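## Task

Using forceps T1, transfer red vial 2 from well F2 of vial rack R1 into well C8 of tube carrier TC so that it stands on the bottom of that well. Every other vial must remain upright in its own well, and R1 and TC must stay seated in their nests. T1 must end back in holder H1 with both tips in a single slot, and H1 must stand flat on its base. Nothing may count on the robot holding it in place: release everything and move the grippers away at the end.

## Robot and tools

Robot and scene. Two six-joint arms, left_arm and right_arm, each have a parallel two-finger gripper. The tube carrier TC sits between them. Vials are handled by their caps using the forceps T1, which live in holder H1. R1 and TC have well labels printed on top: row letters, column numbers, and a triangle marking A1. Something may occasionally tug on a held part or nudge a loose object.

Frame. Everything uses one scene frame with its origin on the table top between the arms. +x points out over the table, +z points up, and left_arm is on the +y side. The names left and right do not refer to image sides. Arm bases: left_arm at (-0.032, +0.322, 0) m, right_arm at (-0.013, -0.278, 0) m, both nearly unrotated. The fingers point along the gripper's +z axis and open and close along its y axis. end_effector_position is the point between the finger pads, just under 1 cm behind the tips. Reported hand positions can be slightly wrong, more so at long reach.

The 16-number row. Both movement tools use a single row of 16 numbers covering both arms: left_arm x, y, z, qw, qx, qy, qz, opening, then right_arm in the same order. Include both arms even if only one moves. x, y, z is an absolute target position in metres in the scene frame. qw..qz is an absolute target orientation quaternion, w first. Opening runs from -1 (closed) to +1 (fully open, 0.087 m). To hold an arm's orientation steady, resend the same quaternion you chose, not the slightly drifted one from the latest result. To keep an arm still, resend its last reported full pose and the opening it should keep.

execute_actions: {"actions": [...], "pictures": bool}. The list holds at most one item. An empty list only returns the current state. {"rows": [[16 numbers], ...], "steps": n} runs up to 15 control steps of 1/30 s each (default 15), one row per step, with the last row repeated if rows run short. {"steps": n} without rows is a wait of up to 300 steps, counted from the previous result, so your reply time is included. Any target more than 0.6 m from an arm's last reported position along one of its gripper axes is refused, and a refused call sends nothing. At each step the command is clipped to within 70 mm and 16 degrees of the measured pose, so far targets need several calls. After an action the arm continues only up to the last clipped pose, so read the result and send the remainder. Inverse kinematics favours position over orientation. Joint friction can leave the gripper up to about 31 mm short, and very small commands may not move it at all.

move: {"target": [16 numbers], "speed": m/s}. Both grippers travel straight toward the absolute target poses and finish together, taking 0.5 to 10 s; longer paths stop after 10 s short of the target. speed ranges 0.002 to 0.5 (default 0.25), and rotation is capped at twice that value in rad/s. The opening is applied at the start. Paths ignore obstacles and the other arm, the gripper can lag, wander or overshoot speed (especially with the arm stretched out), and faster or deeper contact presses harder. The result adds a move: line with the ending (done, off_target, moving, held, fault) and the limits that acted (paced = target clipped, held = some steps blocked, which may then be followed by a fast jump), plus each gripper's distance from its target. If only one arm is named, the other finished properly.

wait: {"seconds": 0 to 10} lets the simulation run with no new command.

zoom_image: {"camera": one of cam_head_left, cam_head_right, cam_left_wrist, cam_right_wrist, "region": [x0, y0, x1, y1]} in pixels of that camera's latest 896x504 image, origin at top-left, at most 504x504. read_manual returns only the URDF licence text. finished_scene: {"scene": 1 or 2} ends that scene irreversibly, grades it and starts the next one.

Reading results. The state line lists each gripper's position and quaternion. grip_measured is the finger opening on the command scale, and each gripper can be off by about 1 mm. To grip, command roughly 0.02 below grip_measured for a firm hold, or less below for a gentler one. Finger force is about 20 N per pad, and closing fast squeezes harder. HELD marks steps on which your row was not sent, wholly or partly. "pose unreachable" means the clearance check altered or blocked that arm. "Hand target" gives the pose the controller is currently driving toward. FAULT or OVER-TEMPERATURE FAULT lines mean an arm stopped. MOTOR HOT appears at 75 °C. At 90 °C that arm halts for 10 s, and at 100 °C it goes limp and falls. Holding loads for a long time heats the motors.

Joint limits (rad): waist -2.618 to 3.054, shoulder 0 to 3.142, elbow 0 to 3.142, wrist pitch and wrist yaw -1.571 to 1.571, wrist roll -2.094 to 2.094. The elbow cannot fully straighten.

Avoid: dropping or knocking anything off the table (this ends the scene), letting the arms collide or push hard against each other, slamming into objects, spilling vials, unseating R1 or TC, and tipping H1. Move slowly near contact, release the grip before retreating, and do not finish with anything still held.

Each tool is called after "Call:" by a JSON object that holds its "api" and its "payload", one argument or row to a line.

## Session

Call:
{"api": "execute_actions", "payload": {
  "actions": []
}}

Scene clock: 0.00 s of 12600.00 s.
left_arm: end_effector_position=(+0.4259, +0.6075, +0.3908) grip_measured=+0.987 end_effector_quat_wxyz=(-0.487, +0.809, -0.282, +0.171) | right_arm: end_effector_position=(+0.3418, -0.0740, +0.2461) grip_measured=+0.996 end_effector_quat_wxyz=(-0.020, +0.527, +0.723, +0.446)
Joint positions: left_arm=[ 0.493  1.925  2.313 -0.904 -0.329 -1.754  0.087] | right_arm=[ 0.194  1.49   1.284 -0.618 -0.609  1.693  0.087]
Joint velocities: left_arm=[-0.007  0.007 -0.012 -0.007 -0.095 -0.037  0.001] | right_arm=[-0.002 -0.002 -0.002 -0.022 -0.022  0.007  0.   ]
Hand target (left_arm): +0.426, +0.608, +0.391; -0.487, +0.809, -0.282, +0.171
Hand target (right_arm): +0.342, -0.074, +0.246; -0.020, +0.527, +0.723, +0.446

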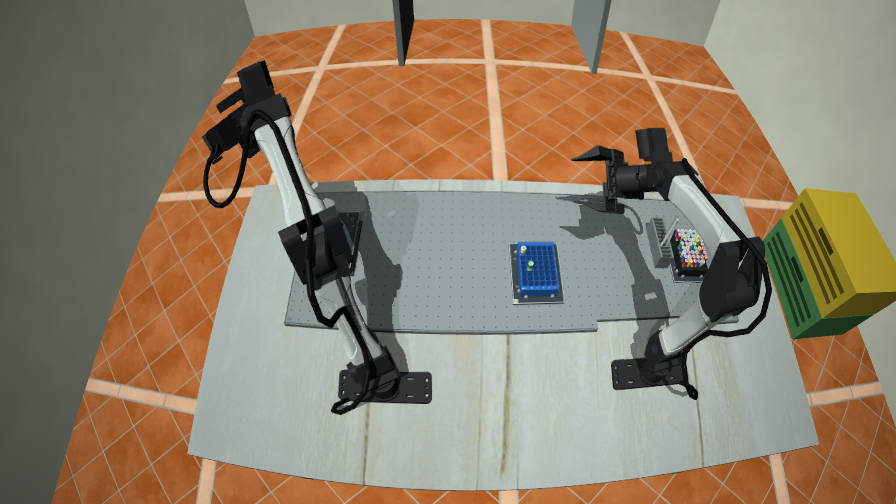

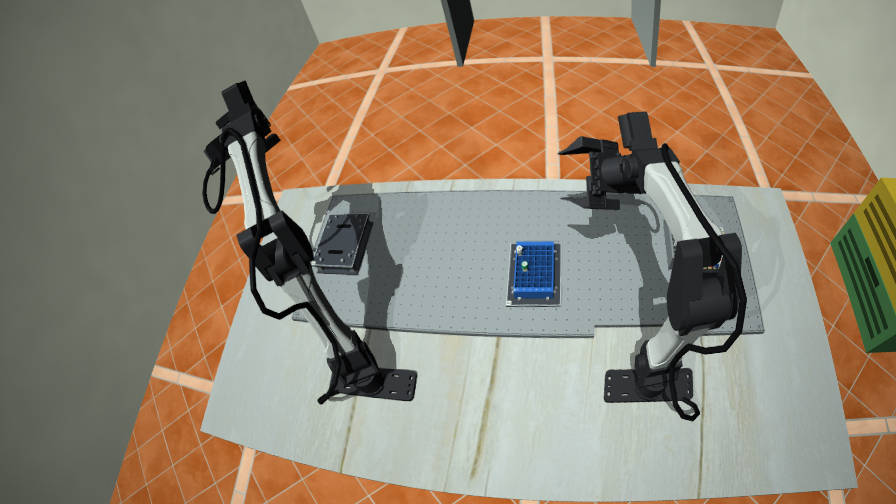

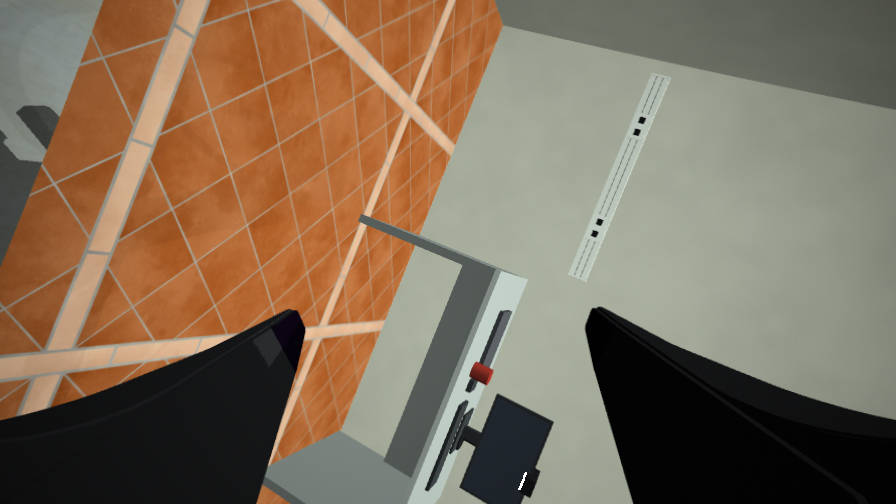

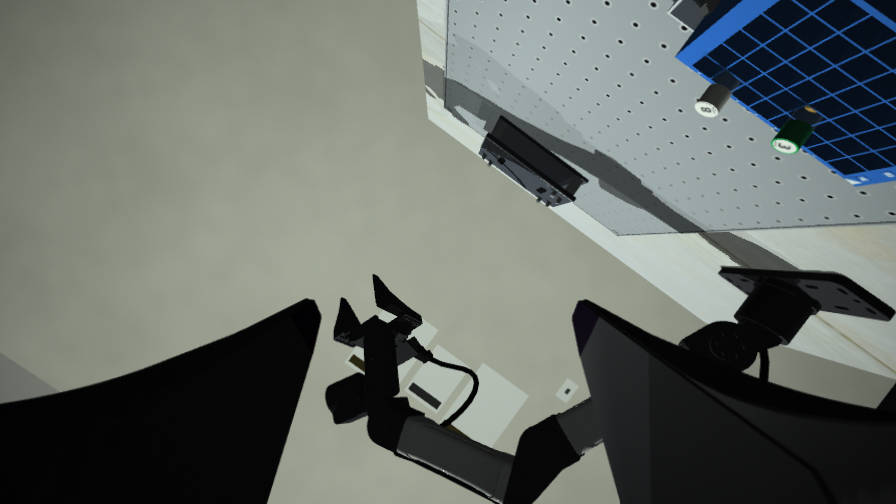

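Call:
{"api": "zoom_image", "payload": {
  "camera": "cam_head_left",
  "region": [620, 190, 760, 300]
}}

Call:
{"api": "zoom_image", "payload": {
  "camera": "cam_head_left",
  "region": [490, 230, 590, 310]
}}

Region (620, 190, 760, 300) of cam_head_left's 896x504 image, scaled by 3.600, with more detail than that image has; it fills the top 396 rows of this view, and the rest is white.

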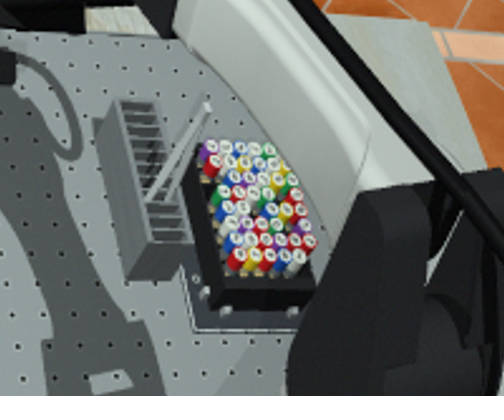

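Region (490, 230, 590, 310) of cam_head_left's 896x504 image, scaled by 5.040, with more detail than that image has; it fills the top 403 rows of this view, and the rest is white.

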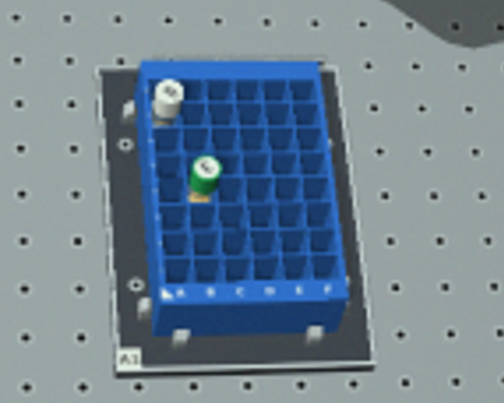

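Call:
{"api": "move", "payload": {
  "target": [0.426,0.608,0.391,-0.487,0.809,-0.282,0.171,1,0.26,-0.36,0.22,0.383,0,0.924,0,1]
}}

Scene clock: 6.73 s of 12600.00 s.
left_arm: end_effector_position=(+0.4259, +0.6075, +0.3908) grip_measured=+0.987 end_effector_quat_wxyz=(-0.487, +0.809, -0.282, +0.171) | right_arm: end_effector_position=(+0.2642, -0.3626, +0.2201) grip_measured=+0.996 end_effector_quat_wxyz=(+0.366, -0.001, +0.931, -0.006)
Joint positions: left_arm=[ 0.493  1.925  2.313 -0.904 -0.329 -1.754  0.087] | right_arm=[-0.406  1.169  1.237 -0.929 -0.267 -0.317  0.087]
Joint velocities: left_arm=[-0.002  0.007 -0.002 -0.022  0.022 -0.051 -0.   ] | right_arm=[-0.002  0.007  0.012  0.095  0.022 -0.037  0.001]
Hand target (left_arm): +0.426, +0.608, +0.391; -0.487, +0.809, -0.282, +0.171
Hand target (right_arm): +0.263, -0.364, +0.220; +0.376, -0.004, +0.927, -0.008
Off the commanded pose (left_arm): 0.001 m, 0 deg.
Off the commanded pose (right_arm): 0.005 m, 2 deg.
move: done

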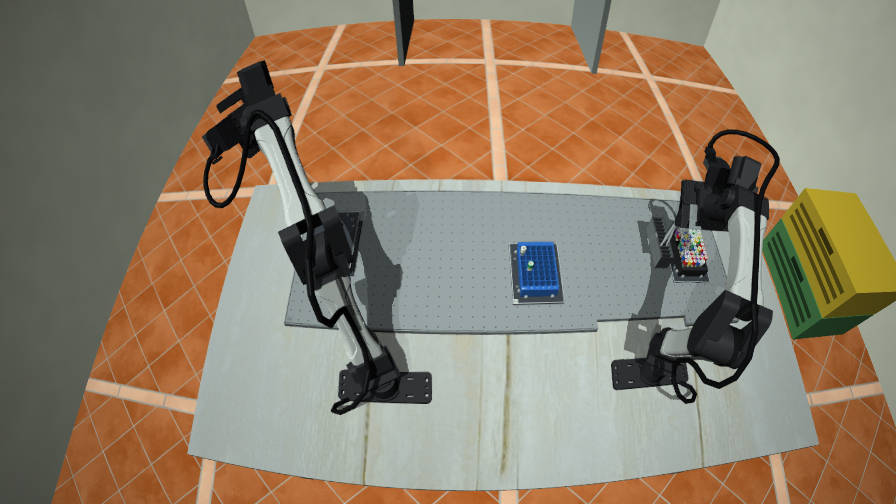

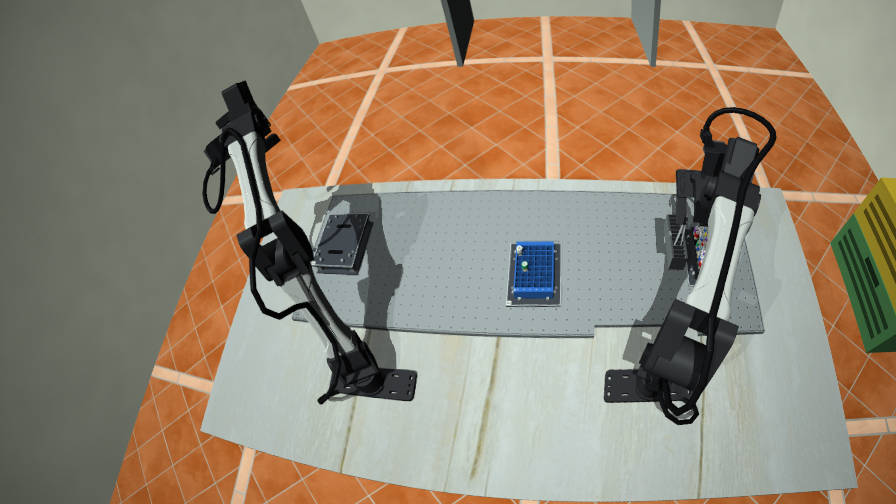

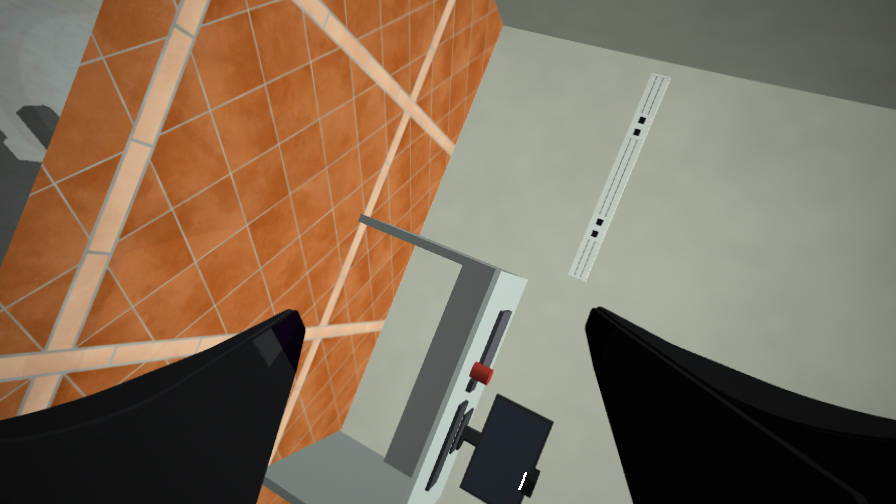

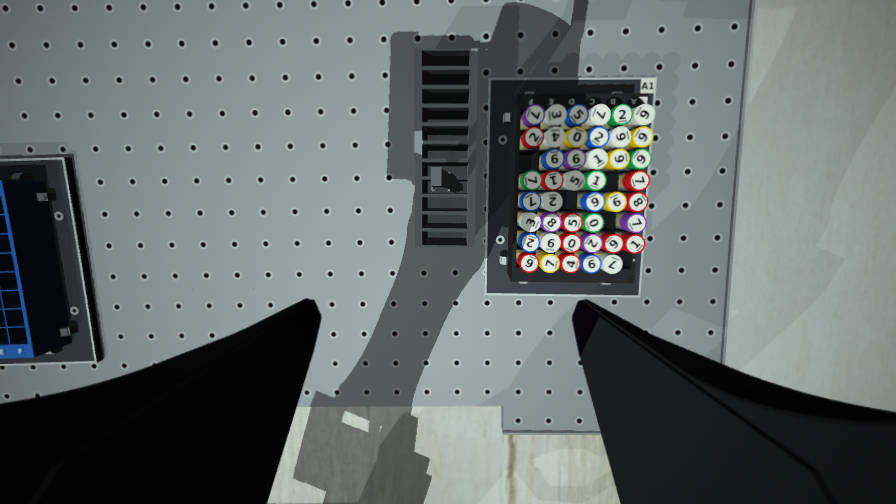

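Call:
{"api": "move", "payload": {
  "target": [0.426,0.608,0.391,-0.487,0.809,-0.282,0.171,1,0.305,-0.362,0.20,0.174,0,0.985,0,0.2],
  "speed": 0.1
}}

Scene clock: 11.70 s of 12600.00 s.
left_arm: end_effector_position=(+0.4259, +0.6075, +0.3908) grip_measured=+0.987 end_effector_quat_wxyz=(-0.487, +0.809, -0.282, +0.171) | right_arm: end_effector_position=(+0.3040, -0.3625, +0.1961) grip_measured=+0.200 end_effector_quat_wxyz=(+0.178, -0.002, +0.984, +0.006)
Joint positions: left_arm=[ 0.493  1.925  2.313 -0.904 -0.329 -1.754  0.087] | right_arm=[-0.28   1.644  1.676 -1.262 -0.112 -0.272  0.053]
Joint velocities: left_arm=[-0.002 -0.002 -0.007 -0.037 -0.007  0.022 -0.001] | right_arm=[-0.007 -0.002  0.002 -0.007  0.051 -0.051  0.   ]
Hand target (left_arm): +0.426, +0.608, +0.391; -0.487, +0.809, -0.282, +0.171
Hand target (right_arm): +0.306, -0.361, +0.199; +0.175, -0.003, +0.985, +0.003
Off the commanded pose (left_arm): 0.001 m, 0 deg.
Off the commanded pose (right_arm): 0.004 m, 1 deg.
move: done

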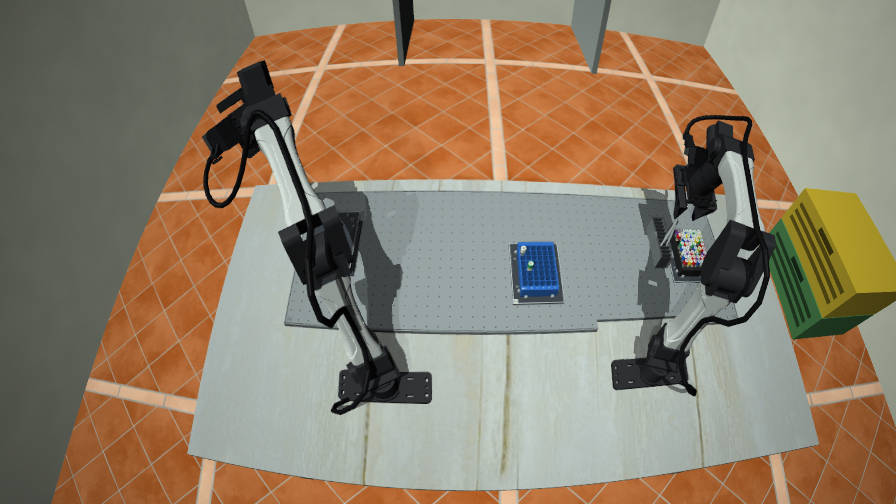

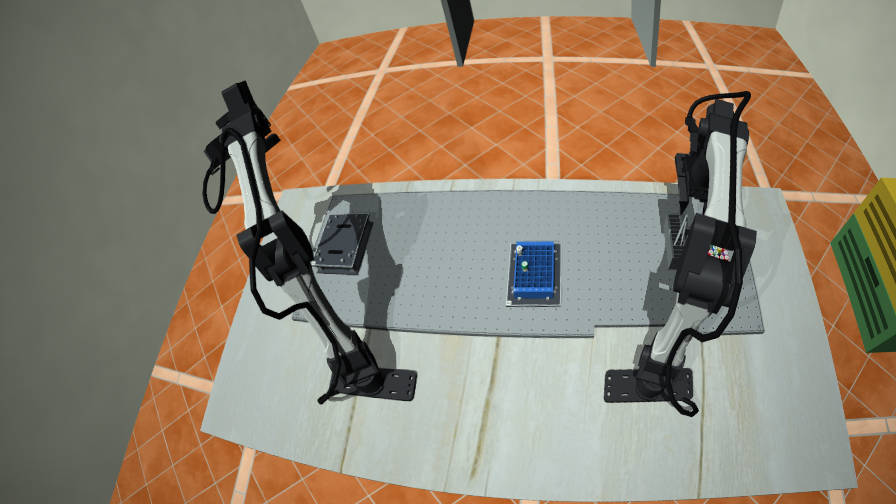

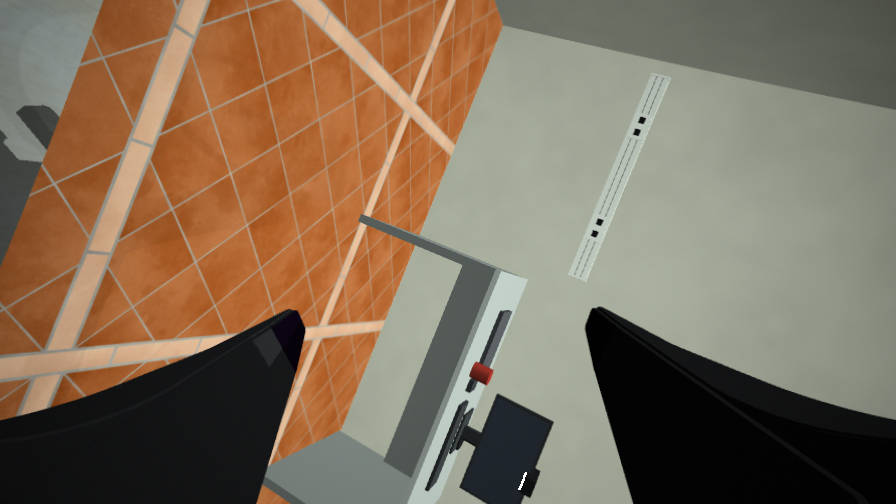

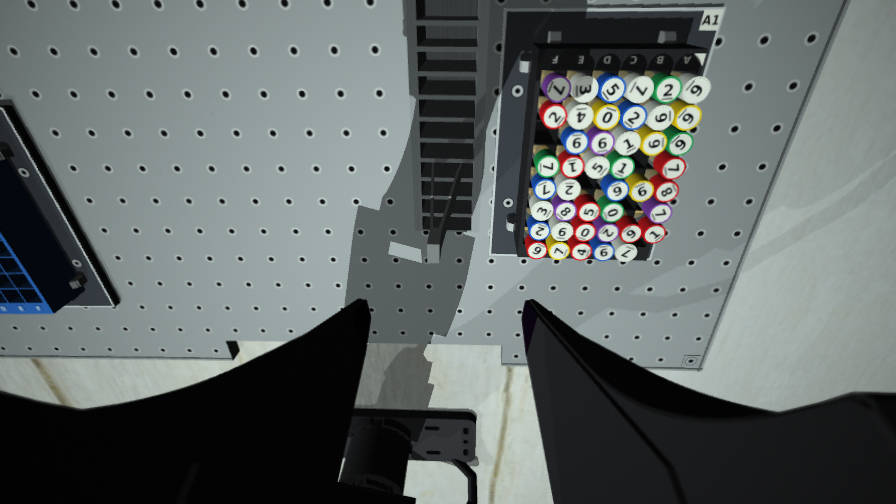

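Call:
{"api": "move", "payload": {
  "target": [0.31,0.15,0.25,0.627,0.327,0.327,-0.627,1,0.309,-0.36,0.15,0.174,0,0.985,0,-0.3],
  "speed": 0.2
}}

Call:
{"api": "move", "payload": {
  "target": [0.31,-0.11,0.19,0.627,0.327,0.327,-0.627,1,0.309,-0.36,0.115,0.174,0,0.985,0,-0.3],
  "speed": 0.15
}}

Scene clock: 21.83 s of 12600.00 s.
left_arm: end_effector_position=(+0.3077, +0.1503, +0.2430) grip_measured=+0.987 end_effector_quat_wxyz=(+0.581, +0.320, +0.548, -0.510) | right_arm: end_effector_position=(+0.3094, -0.3634, +0.1529) grip_measured=-0.300 end_effector_quat_wxyz=(+0.173, +0.003, +0.985, +0.005)
Joint positions: left_arm=[-0.024  1.647  0.677  1.542  1.2   -0.732  0.087] | right_arm=[-0.274  1.644  1.504 -1.099 -0.103 -0.258  0.031]
Joint velocities: left_arm=[-0.002 -0.007  0.007 -0.007  0.037  0.022 -0.001] | right_arm=[ 0.002  0.002  0.007  0.037  0.022  0.081 -0.   ]
Hand target (left_arm): +0.313, +0.152, +0.251; +0.593, +0.334, +0.535, -0.500
Hand target (right_arm): +0.310, -0.360, +0.150; +0.174, -0.000, +0.985, +0.001
Off the commanded pose (left_arm): 0.007 m, 29 deg; orientation clipped at the last step of the last action.
Off the commanded pose (right_arm): 0.004 m, 1 deg.
joint sent to its limit (left arm) — the command would take joint 4 (wrist pitch) past its upper limit, so that joint was sent only as far as its limit.
move: off_target (left_arm); limits=paced

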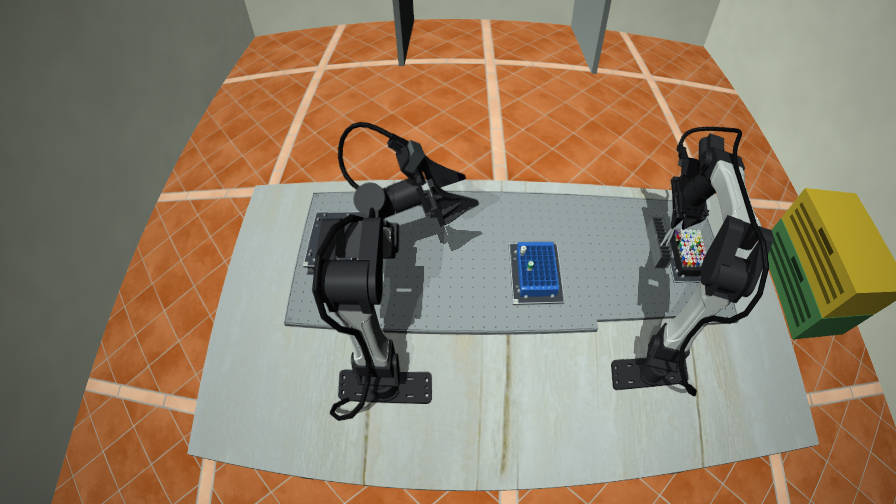

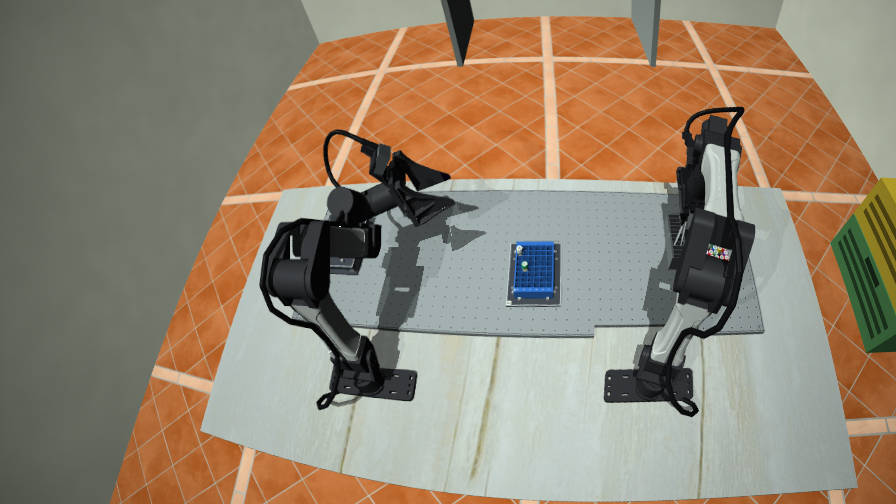

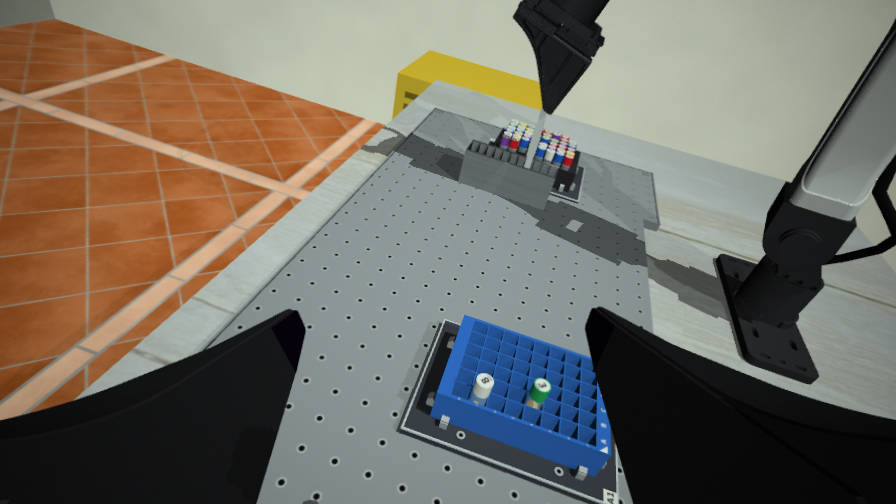

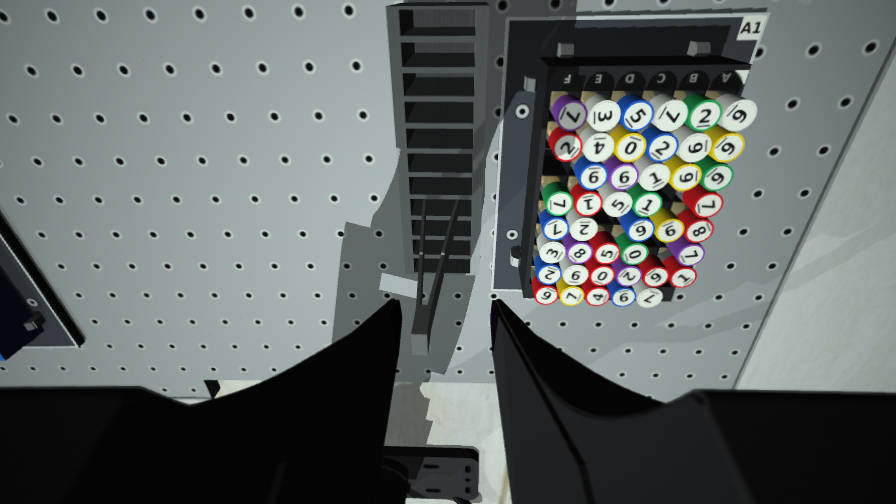

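Scene clock: 24.07 s of 12600.00 s.
left_arm: end_effector_position=(+0.3055, -0.1068, +0.1798) grip_measured=+0.987 end_effector_quat_wxyz=(+0.570, +0.383, +0.447, -0.572) | right_arm: end_effector_position=(+0.3095, -0.3635, +0.1168) grip_measured=-0.300 end_effector_quat_wxyz=(+0.171, +0.003, +0.985, +0.005)
Joint positions: left_arm=[-0.681  2.219  1.123  1.547  0.794 -0.411  0.087] | right_arm=[-0.274  1.644  1.361 -0.96  -0.103 -0.258  0.031]
Joint velocities: left_arm=[ 0.002 -0.007 -0.012  0.007  0.066 -0.037  0.001] | right_arm=[ 0.002 -0.017  0.002  0.051  0.022  0.037  0.001]
Hand target (left_arm): +0.309, -0.110, +0.191; +0.585, +0.385, +0.431, -0.570
Hand target (right_arm): +0.310, -0.360, +0.115; +0.174, +0.000, +0.985, +0.000
Off the commanded pose (left_arm): 0.012 m, 18 deg; orientation clipped at the last step of the last action.
Off the commanded pose (right_arm): 0.004 m, 1 deg.
joint sent to its limit (left arm) — the command would take joint 4 (wrist pitch) past its upper limit, so that joint was sent only as far as its limit.
move: off_target (left_arm); limits=paced

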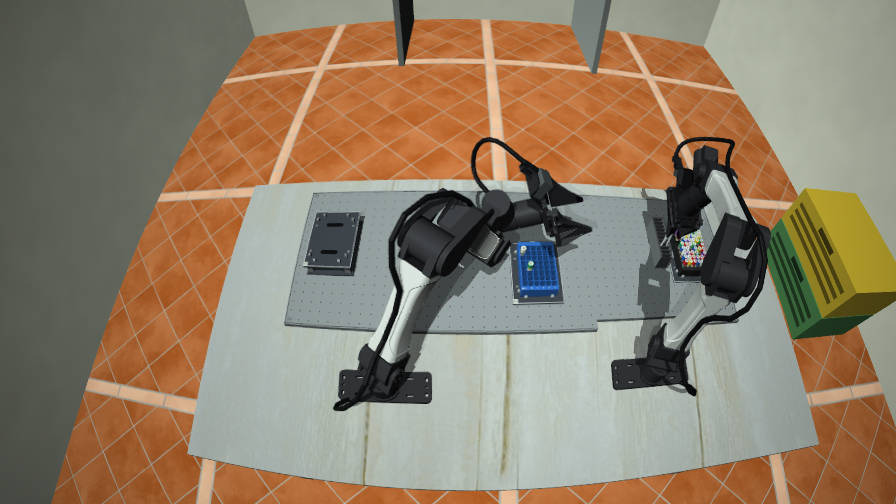

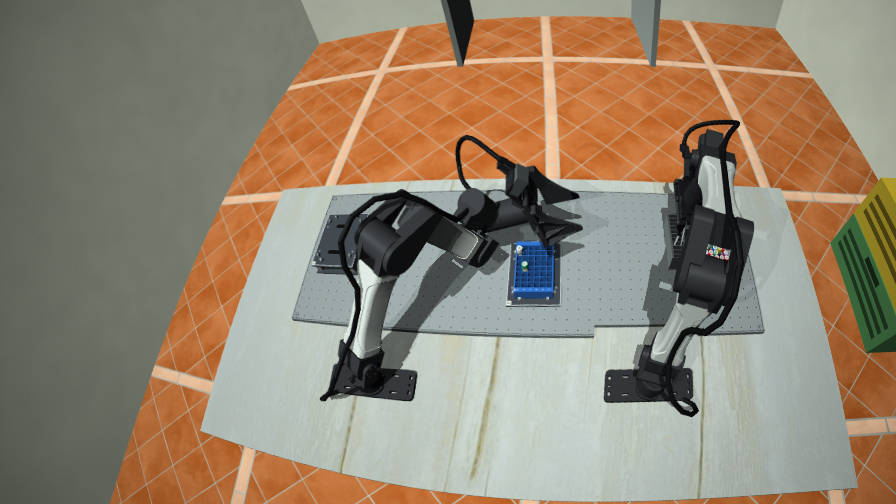

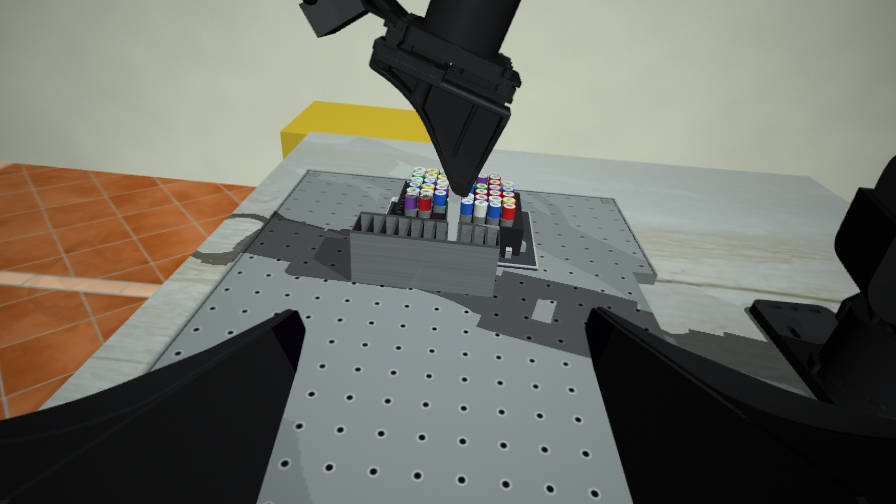

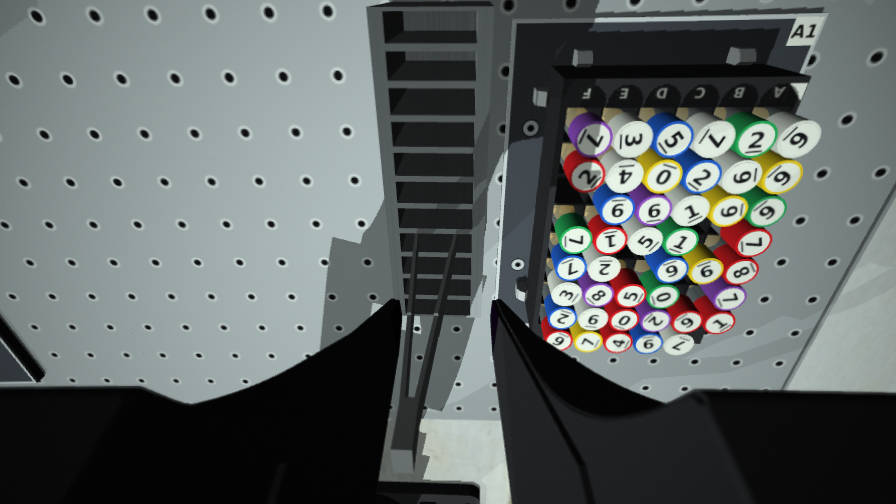

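Call:
{"api": "move", "payload": {
  "target": [0.3055,-0.1068,0.18,0.570,0.383,0.447,-0.572,1,0.314,-0.353,0.104,0.174,0,0.985,0,-0.3],
  "speed": 0.03
}}

Scene clock: 25.80 s of 12600.00 s.
left_arm: end_effector_position=(+0.3056, -0.1068, +0.1798) grip_measured=+0.987 end_effector_quat_wxyz=(+0.571, +0.384, +0.447, -0.572) | right_arm: end_effector_position=(+0.3143, -0.3547, +0.1095) grip_measured=-0.300 end_effector_quat_wxyz=(+0.176, +0.000, +0.984, +0.005)
Joint positions: left_arm=[-0.681  2.219  1.123  1.547  0.794 -0.411  0.087] | right_arm=[-0.244  1.644  1.33  -0.916 -0.095 -0.234  0.031]
Joint velocities: left_arm=[ 0.012 -0.007 -0.007  0.007 -0.081  0.007  0.   ] | right_arm=[ 0.007  0.017 -0.002  0.007 -0.066  0.022 -0.001]
Hand target (left_arm): +0.305, -0.107, +0.180; +0.570, +0.383, +0.447, -0.572
Hand target (right_arm): +0.314, -0.353, +0.104; +0.174, +0.000, +0.985, +0.001
Off the commanded pose (left_arm): 0.000 m, 0 deg.
Off the commanded pose (right_arm): 0.006 m, 1 deg.
move: done

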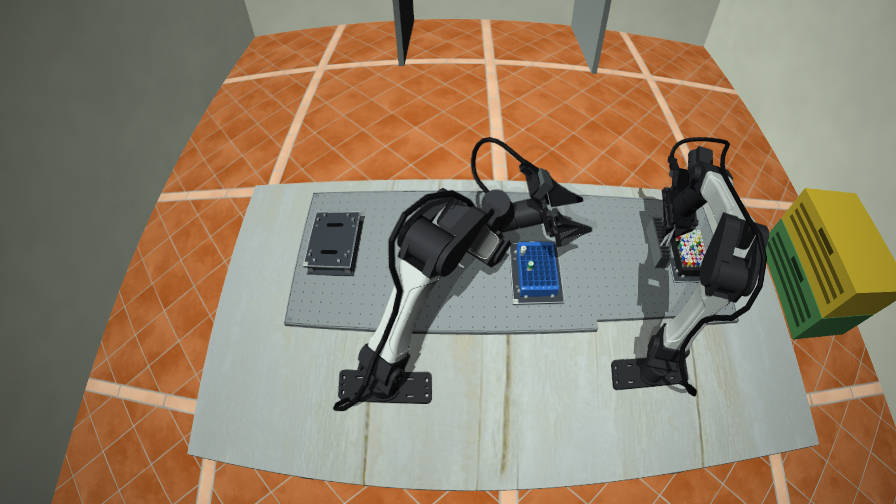

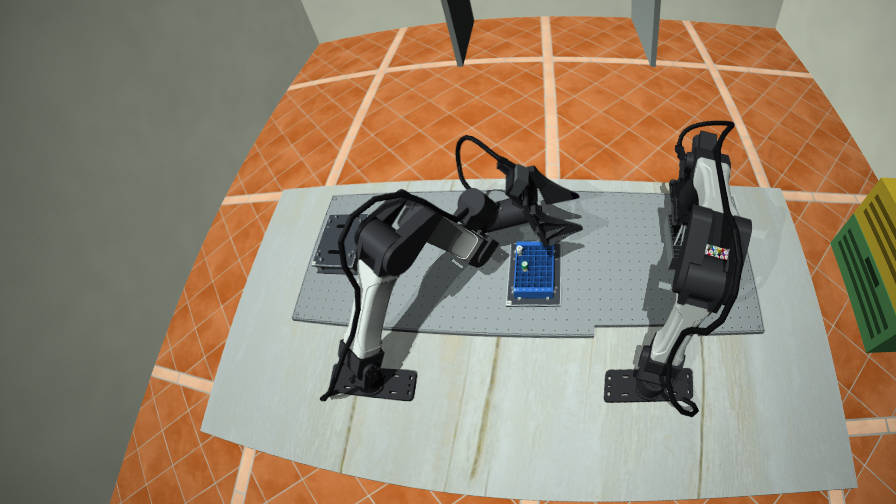

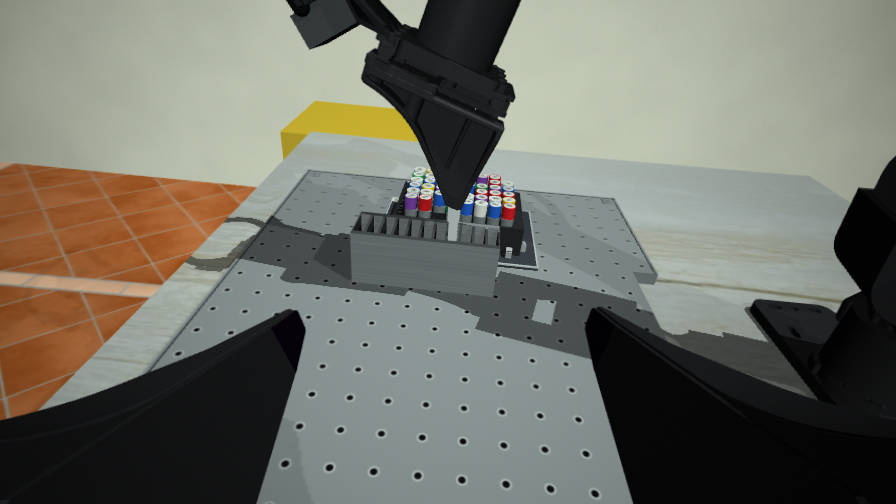

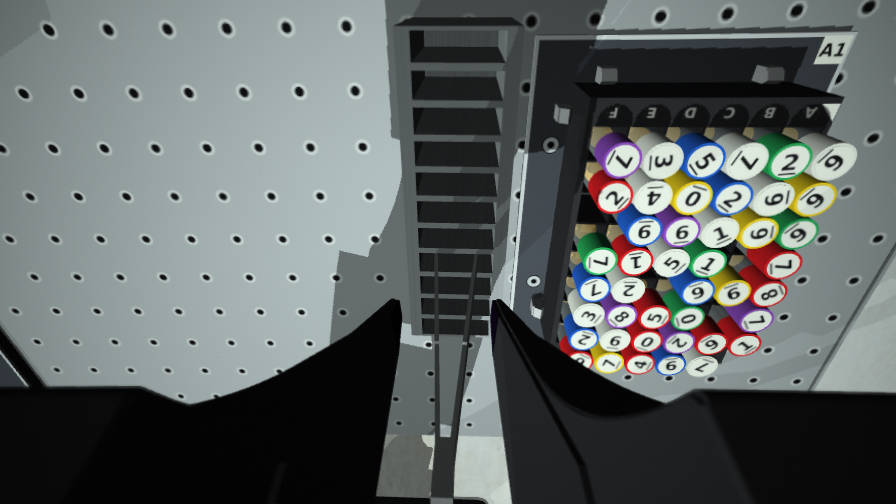

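Call:
{"api": "move", "payload": {
  "target": [0.3055,-0.1068,0.18,0.570,0.383,0.447,-0.572,1,0.314,-0.359,0.093,0.174,0,0.985,0,-0.5],
  "speed": 0.03
}}

Call:
{"api": "execute_actions", "payload": {
  "actions": [
    {"rows":[[0.3055,-0.1068,0.18,0.570,0.383,0.447,-0.572,1,0.314,-0.359,0.093,0.174,0,0.985,0,-0.56],[0.3055,-0.1068,0.18,0.570,0.383,0.447,-0.572,1,0.314,-0.359,0.093,0.174,0,0.985,0,-0.6],[0.3055,-0.1068,0.18,0.570,0.383,0.447,-0.572,1,0.314,-0.359,0.093,0.174,0,0.985,0,-0.63],[0.3055,-0.1068,0.18,0.570,0.383,0.447,-0.572,1,0.314,-0.359,0.093,0.174,0,0.985,0,-0.66],[0.3055,-0.1068,0.18,0.570,0.383,0.447,-0.572,1,0.314,-0.359,0.093,0.174,0,0.985,0,-0.69],[0.3055,-0.1068,0.18,0.570,0.383,0.447,-0.572,1,0.314,-0.359,0.093,0.174,0,0.985,0,-0.72],[0.3055,-0.1068,0.18,0.570,0.383,0.447,-0.572,1,0.314,-0.359,0.093,0.174,0,0.985,0,-0.75]]}
  ]
}}

Scene clock: 28.40 s of 12600.00 s.
left_arm: end_effector_position=(+0.3056, -0.1068, +0.1798) grip_measured=+0.987 end_effector_quat_wxyz=(+0.571, +0.384, +0.447, -0.572) | right_arm: end_effector_position=(+0.3150, -0.3551, +0.1019) grip_measured=-0.500 end_effector_quat_wxyz=(+0.179, -0.001, +0.984, +0.003)
Joint positions: left_arm=[-0.681  2.219  1.123  1.547  0.794 -0.411  0.087] | right_arm=[-0.244  1.644  1.299 -0.879 -0.094 -0.237  0.022]
Joint velocities: left_arm=[ 0.007 -0.022  0.017 -0.007 -0.022 -0.022  0.   ] | right_arm=[ 0.012  0.007 -0.002 -0.022  0.022 -0.022  0.001]
Hand target (left_arm): +0.305, -0.107, +0.180; +0.570, +0.383, +0.447, -0.572
Hand target (right_arm): +0.314, -0.359, +0.093; +0.174, -0.000, +0.985, -0.000
Off the commanded pose (left_arm): 0.000 m, 0 deg.
Off the commanded pose (right_arm): 0.010 m, 1 deg.
move: done

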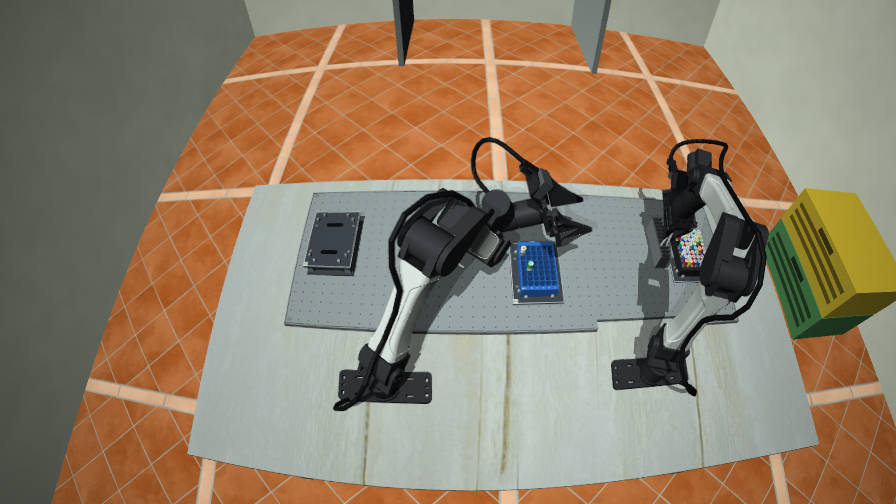

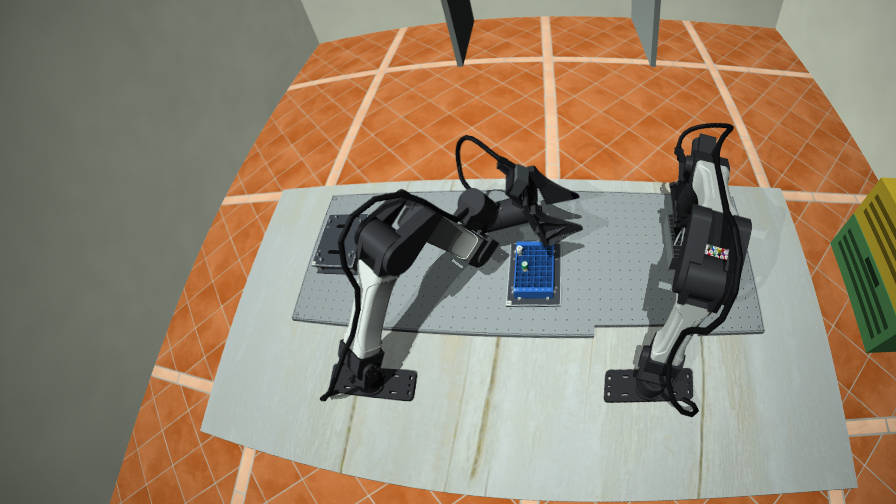

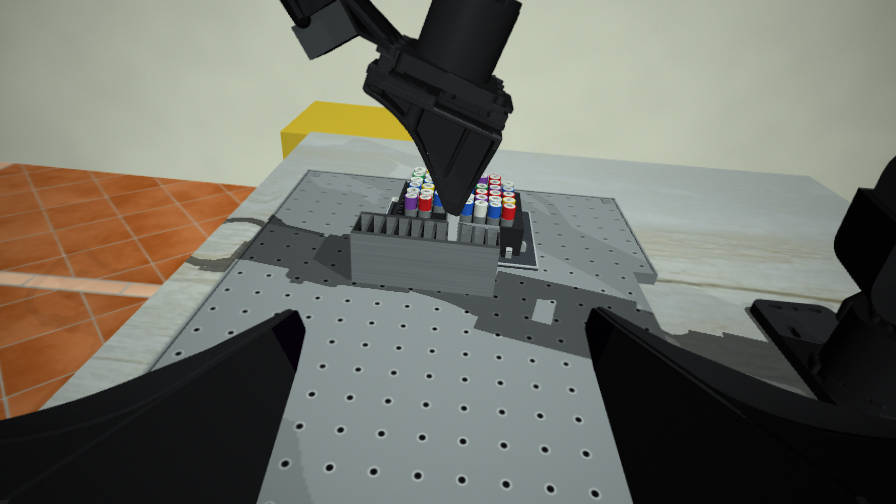

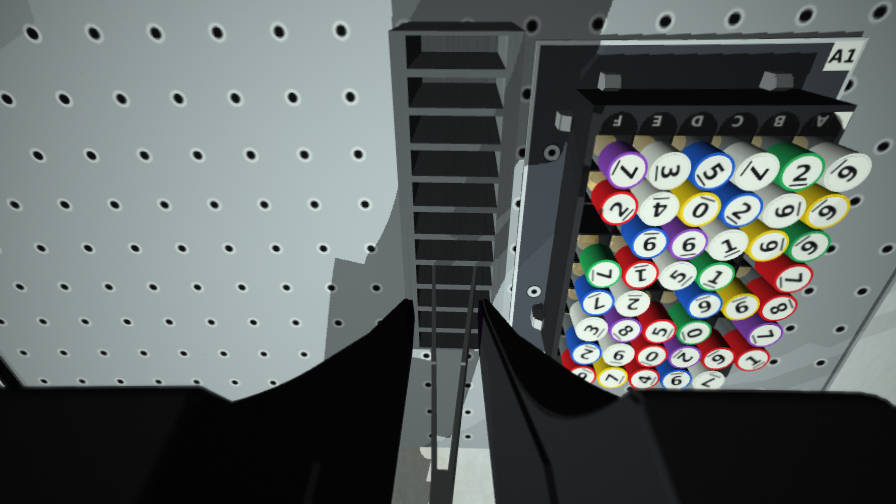

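Scene clock: 28.90 s of 12600.00 s.
left_arm: end_effector_position=(+0.3056, -0.1068, +0.1798) grip_measured=+0.987 end_effector_quat_wxyz=(+0.571, +0.384, +0.447, -0.572) | right_arm: end_effector_position=(+0.3160, -0.3554, +0.1021) grip_measured=-0.750 end_effector_quat_wxyz=(+0.181, -0.001, +0.984, +0.003)
Joint positions: left_arm=[-0.681  2.219  1.123  1.547  0.794 -0.411  0.087] | right_arm=[-0.244  1.644  1.299 -0.874 -0.094 -0.237  0.011]
Joint velocities: left_arm=[-0.007 -0.002  0.002 -0.066 -0.022 -0.051 -0.001] | right_arm=[ 0.012  0.012 -0.007  0.066 -0.081 -0.066  0.001]
Hand target (left_arm): +0.305, -0.107, +0.180; +0.570, +0.383, +0.447, -0.572
Hand target (right_arm): +0.314, -0.359, +0.093; +0.174, -0.000, +0.985, +0.000
Off the commanded pose (left_arm): 0.000 m, 0 deg.
Off the commanded pose (right_arm): 0.010 m, 1 deg.
Steps of this call (steps 1 to 15: all 15 steps of this action). Readings (end_effector_position):
1: left_arm (+0.3056, -0.1068, +0.1798) | right_arm (+0.3153, -0.3552, +0.1019)
2: left_arm (+0.3056, -0.1068, +0.1798) | right_arm (+0.3155, -0.3553, +0.1020)
4: left_arm (+0.3056, -0.1068, +0.1798) | right_arm (+0.3159, -0.3553, +0.1020)
8: left_arm (+0.3056, -0.1068, +0.1798) | right_arm (+0.3160, -0.3554, +0.1021)
15: the state above

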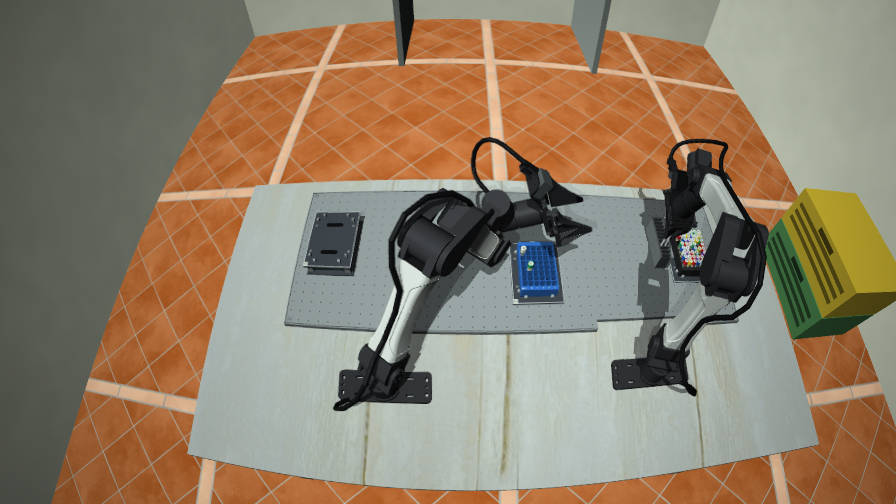

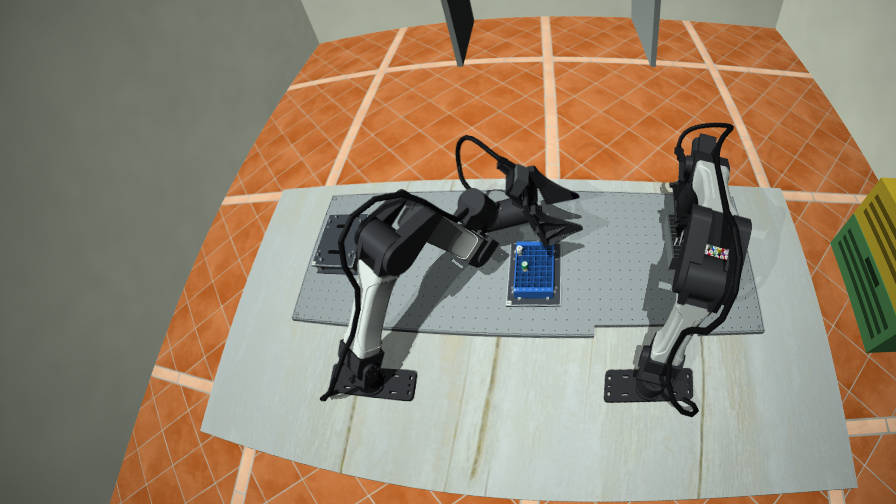

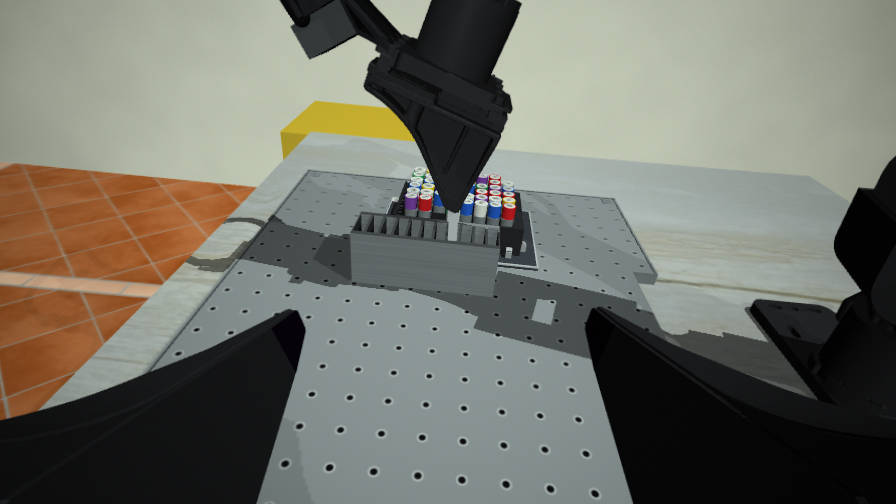

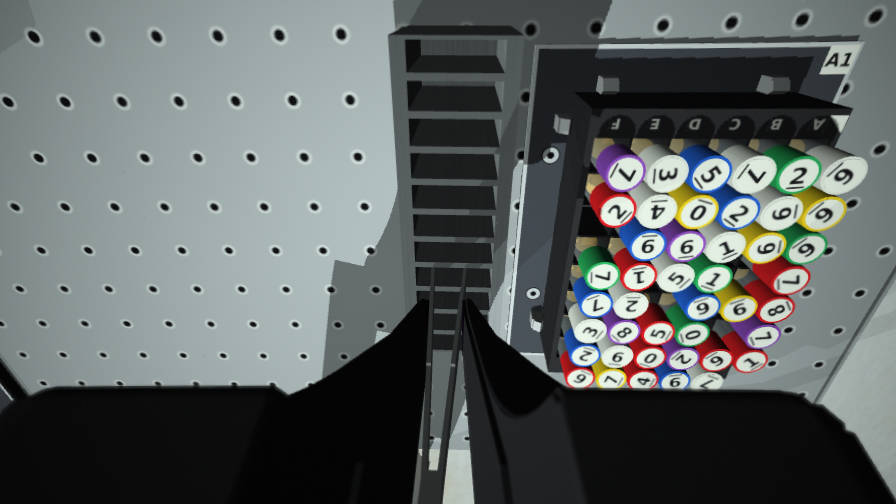

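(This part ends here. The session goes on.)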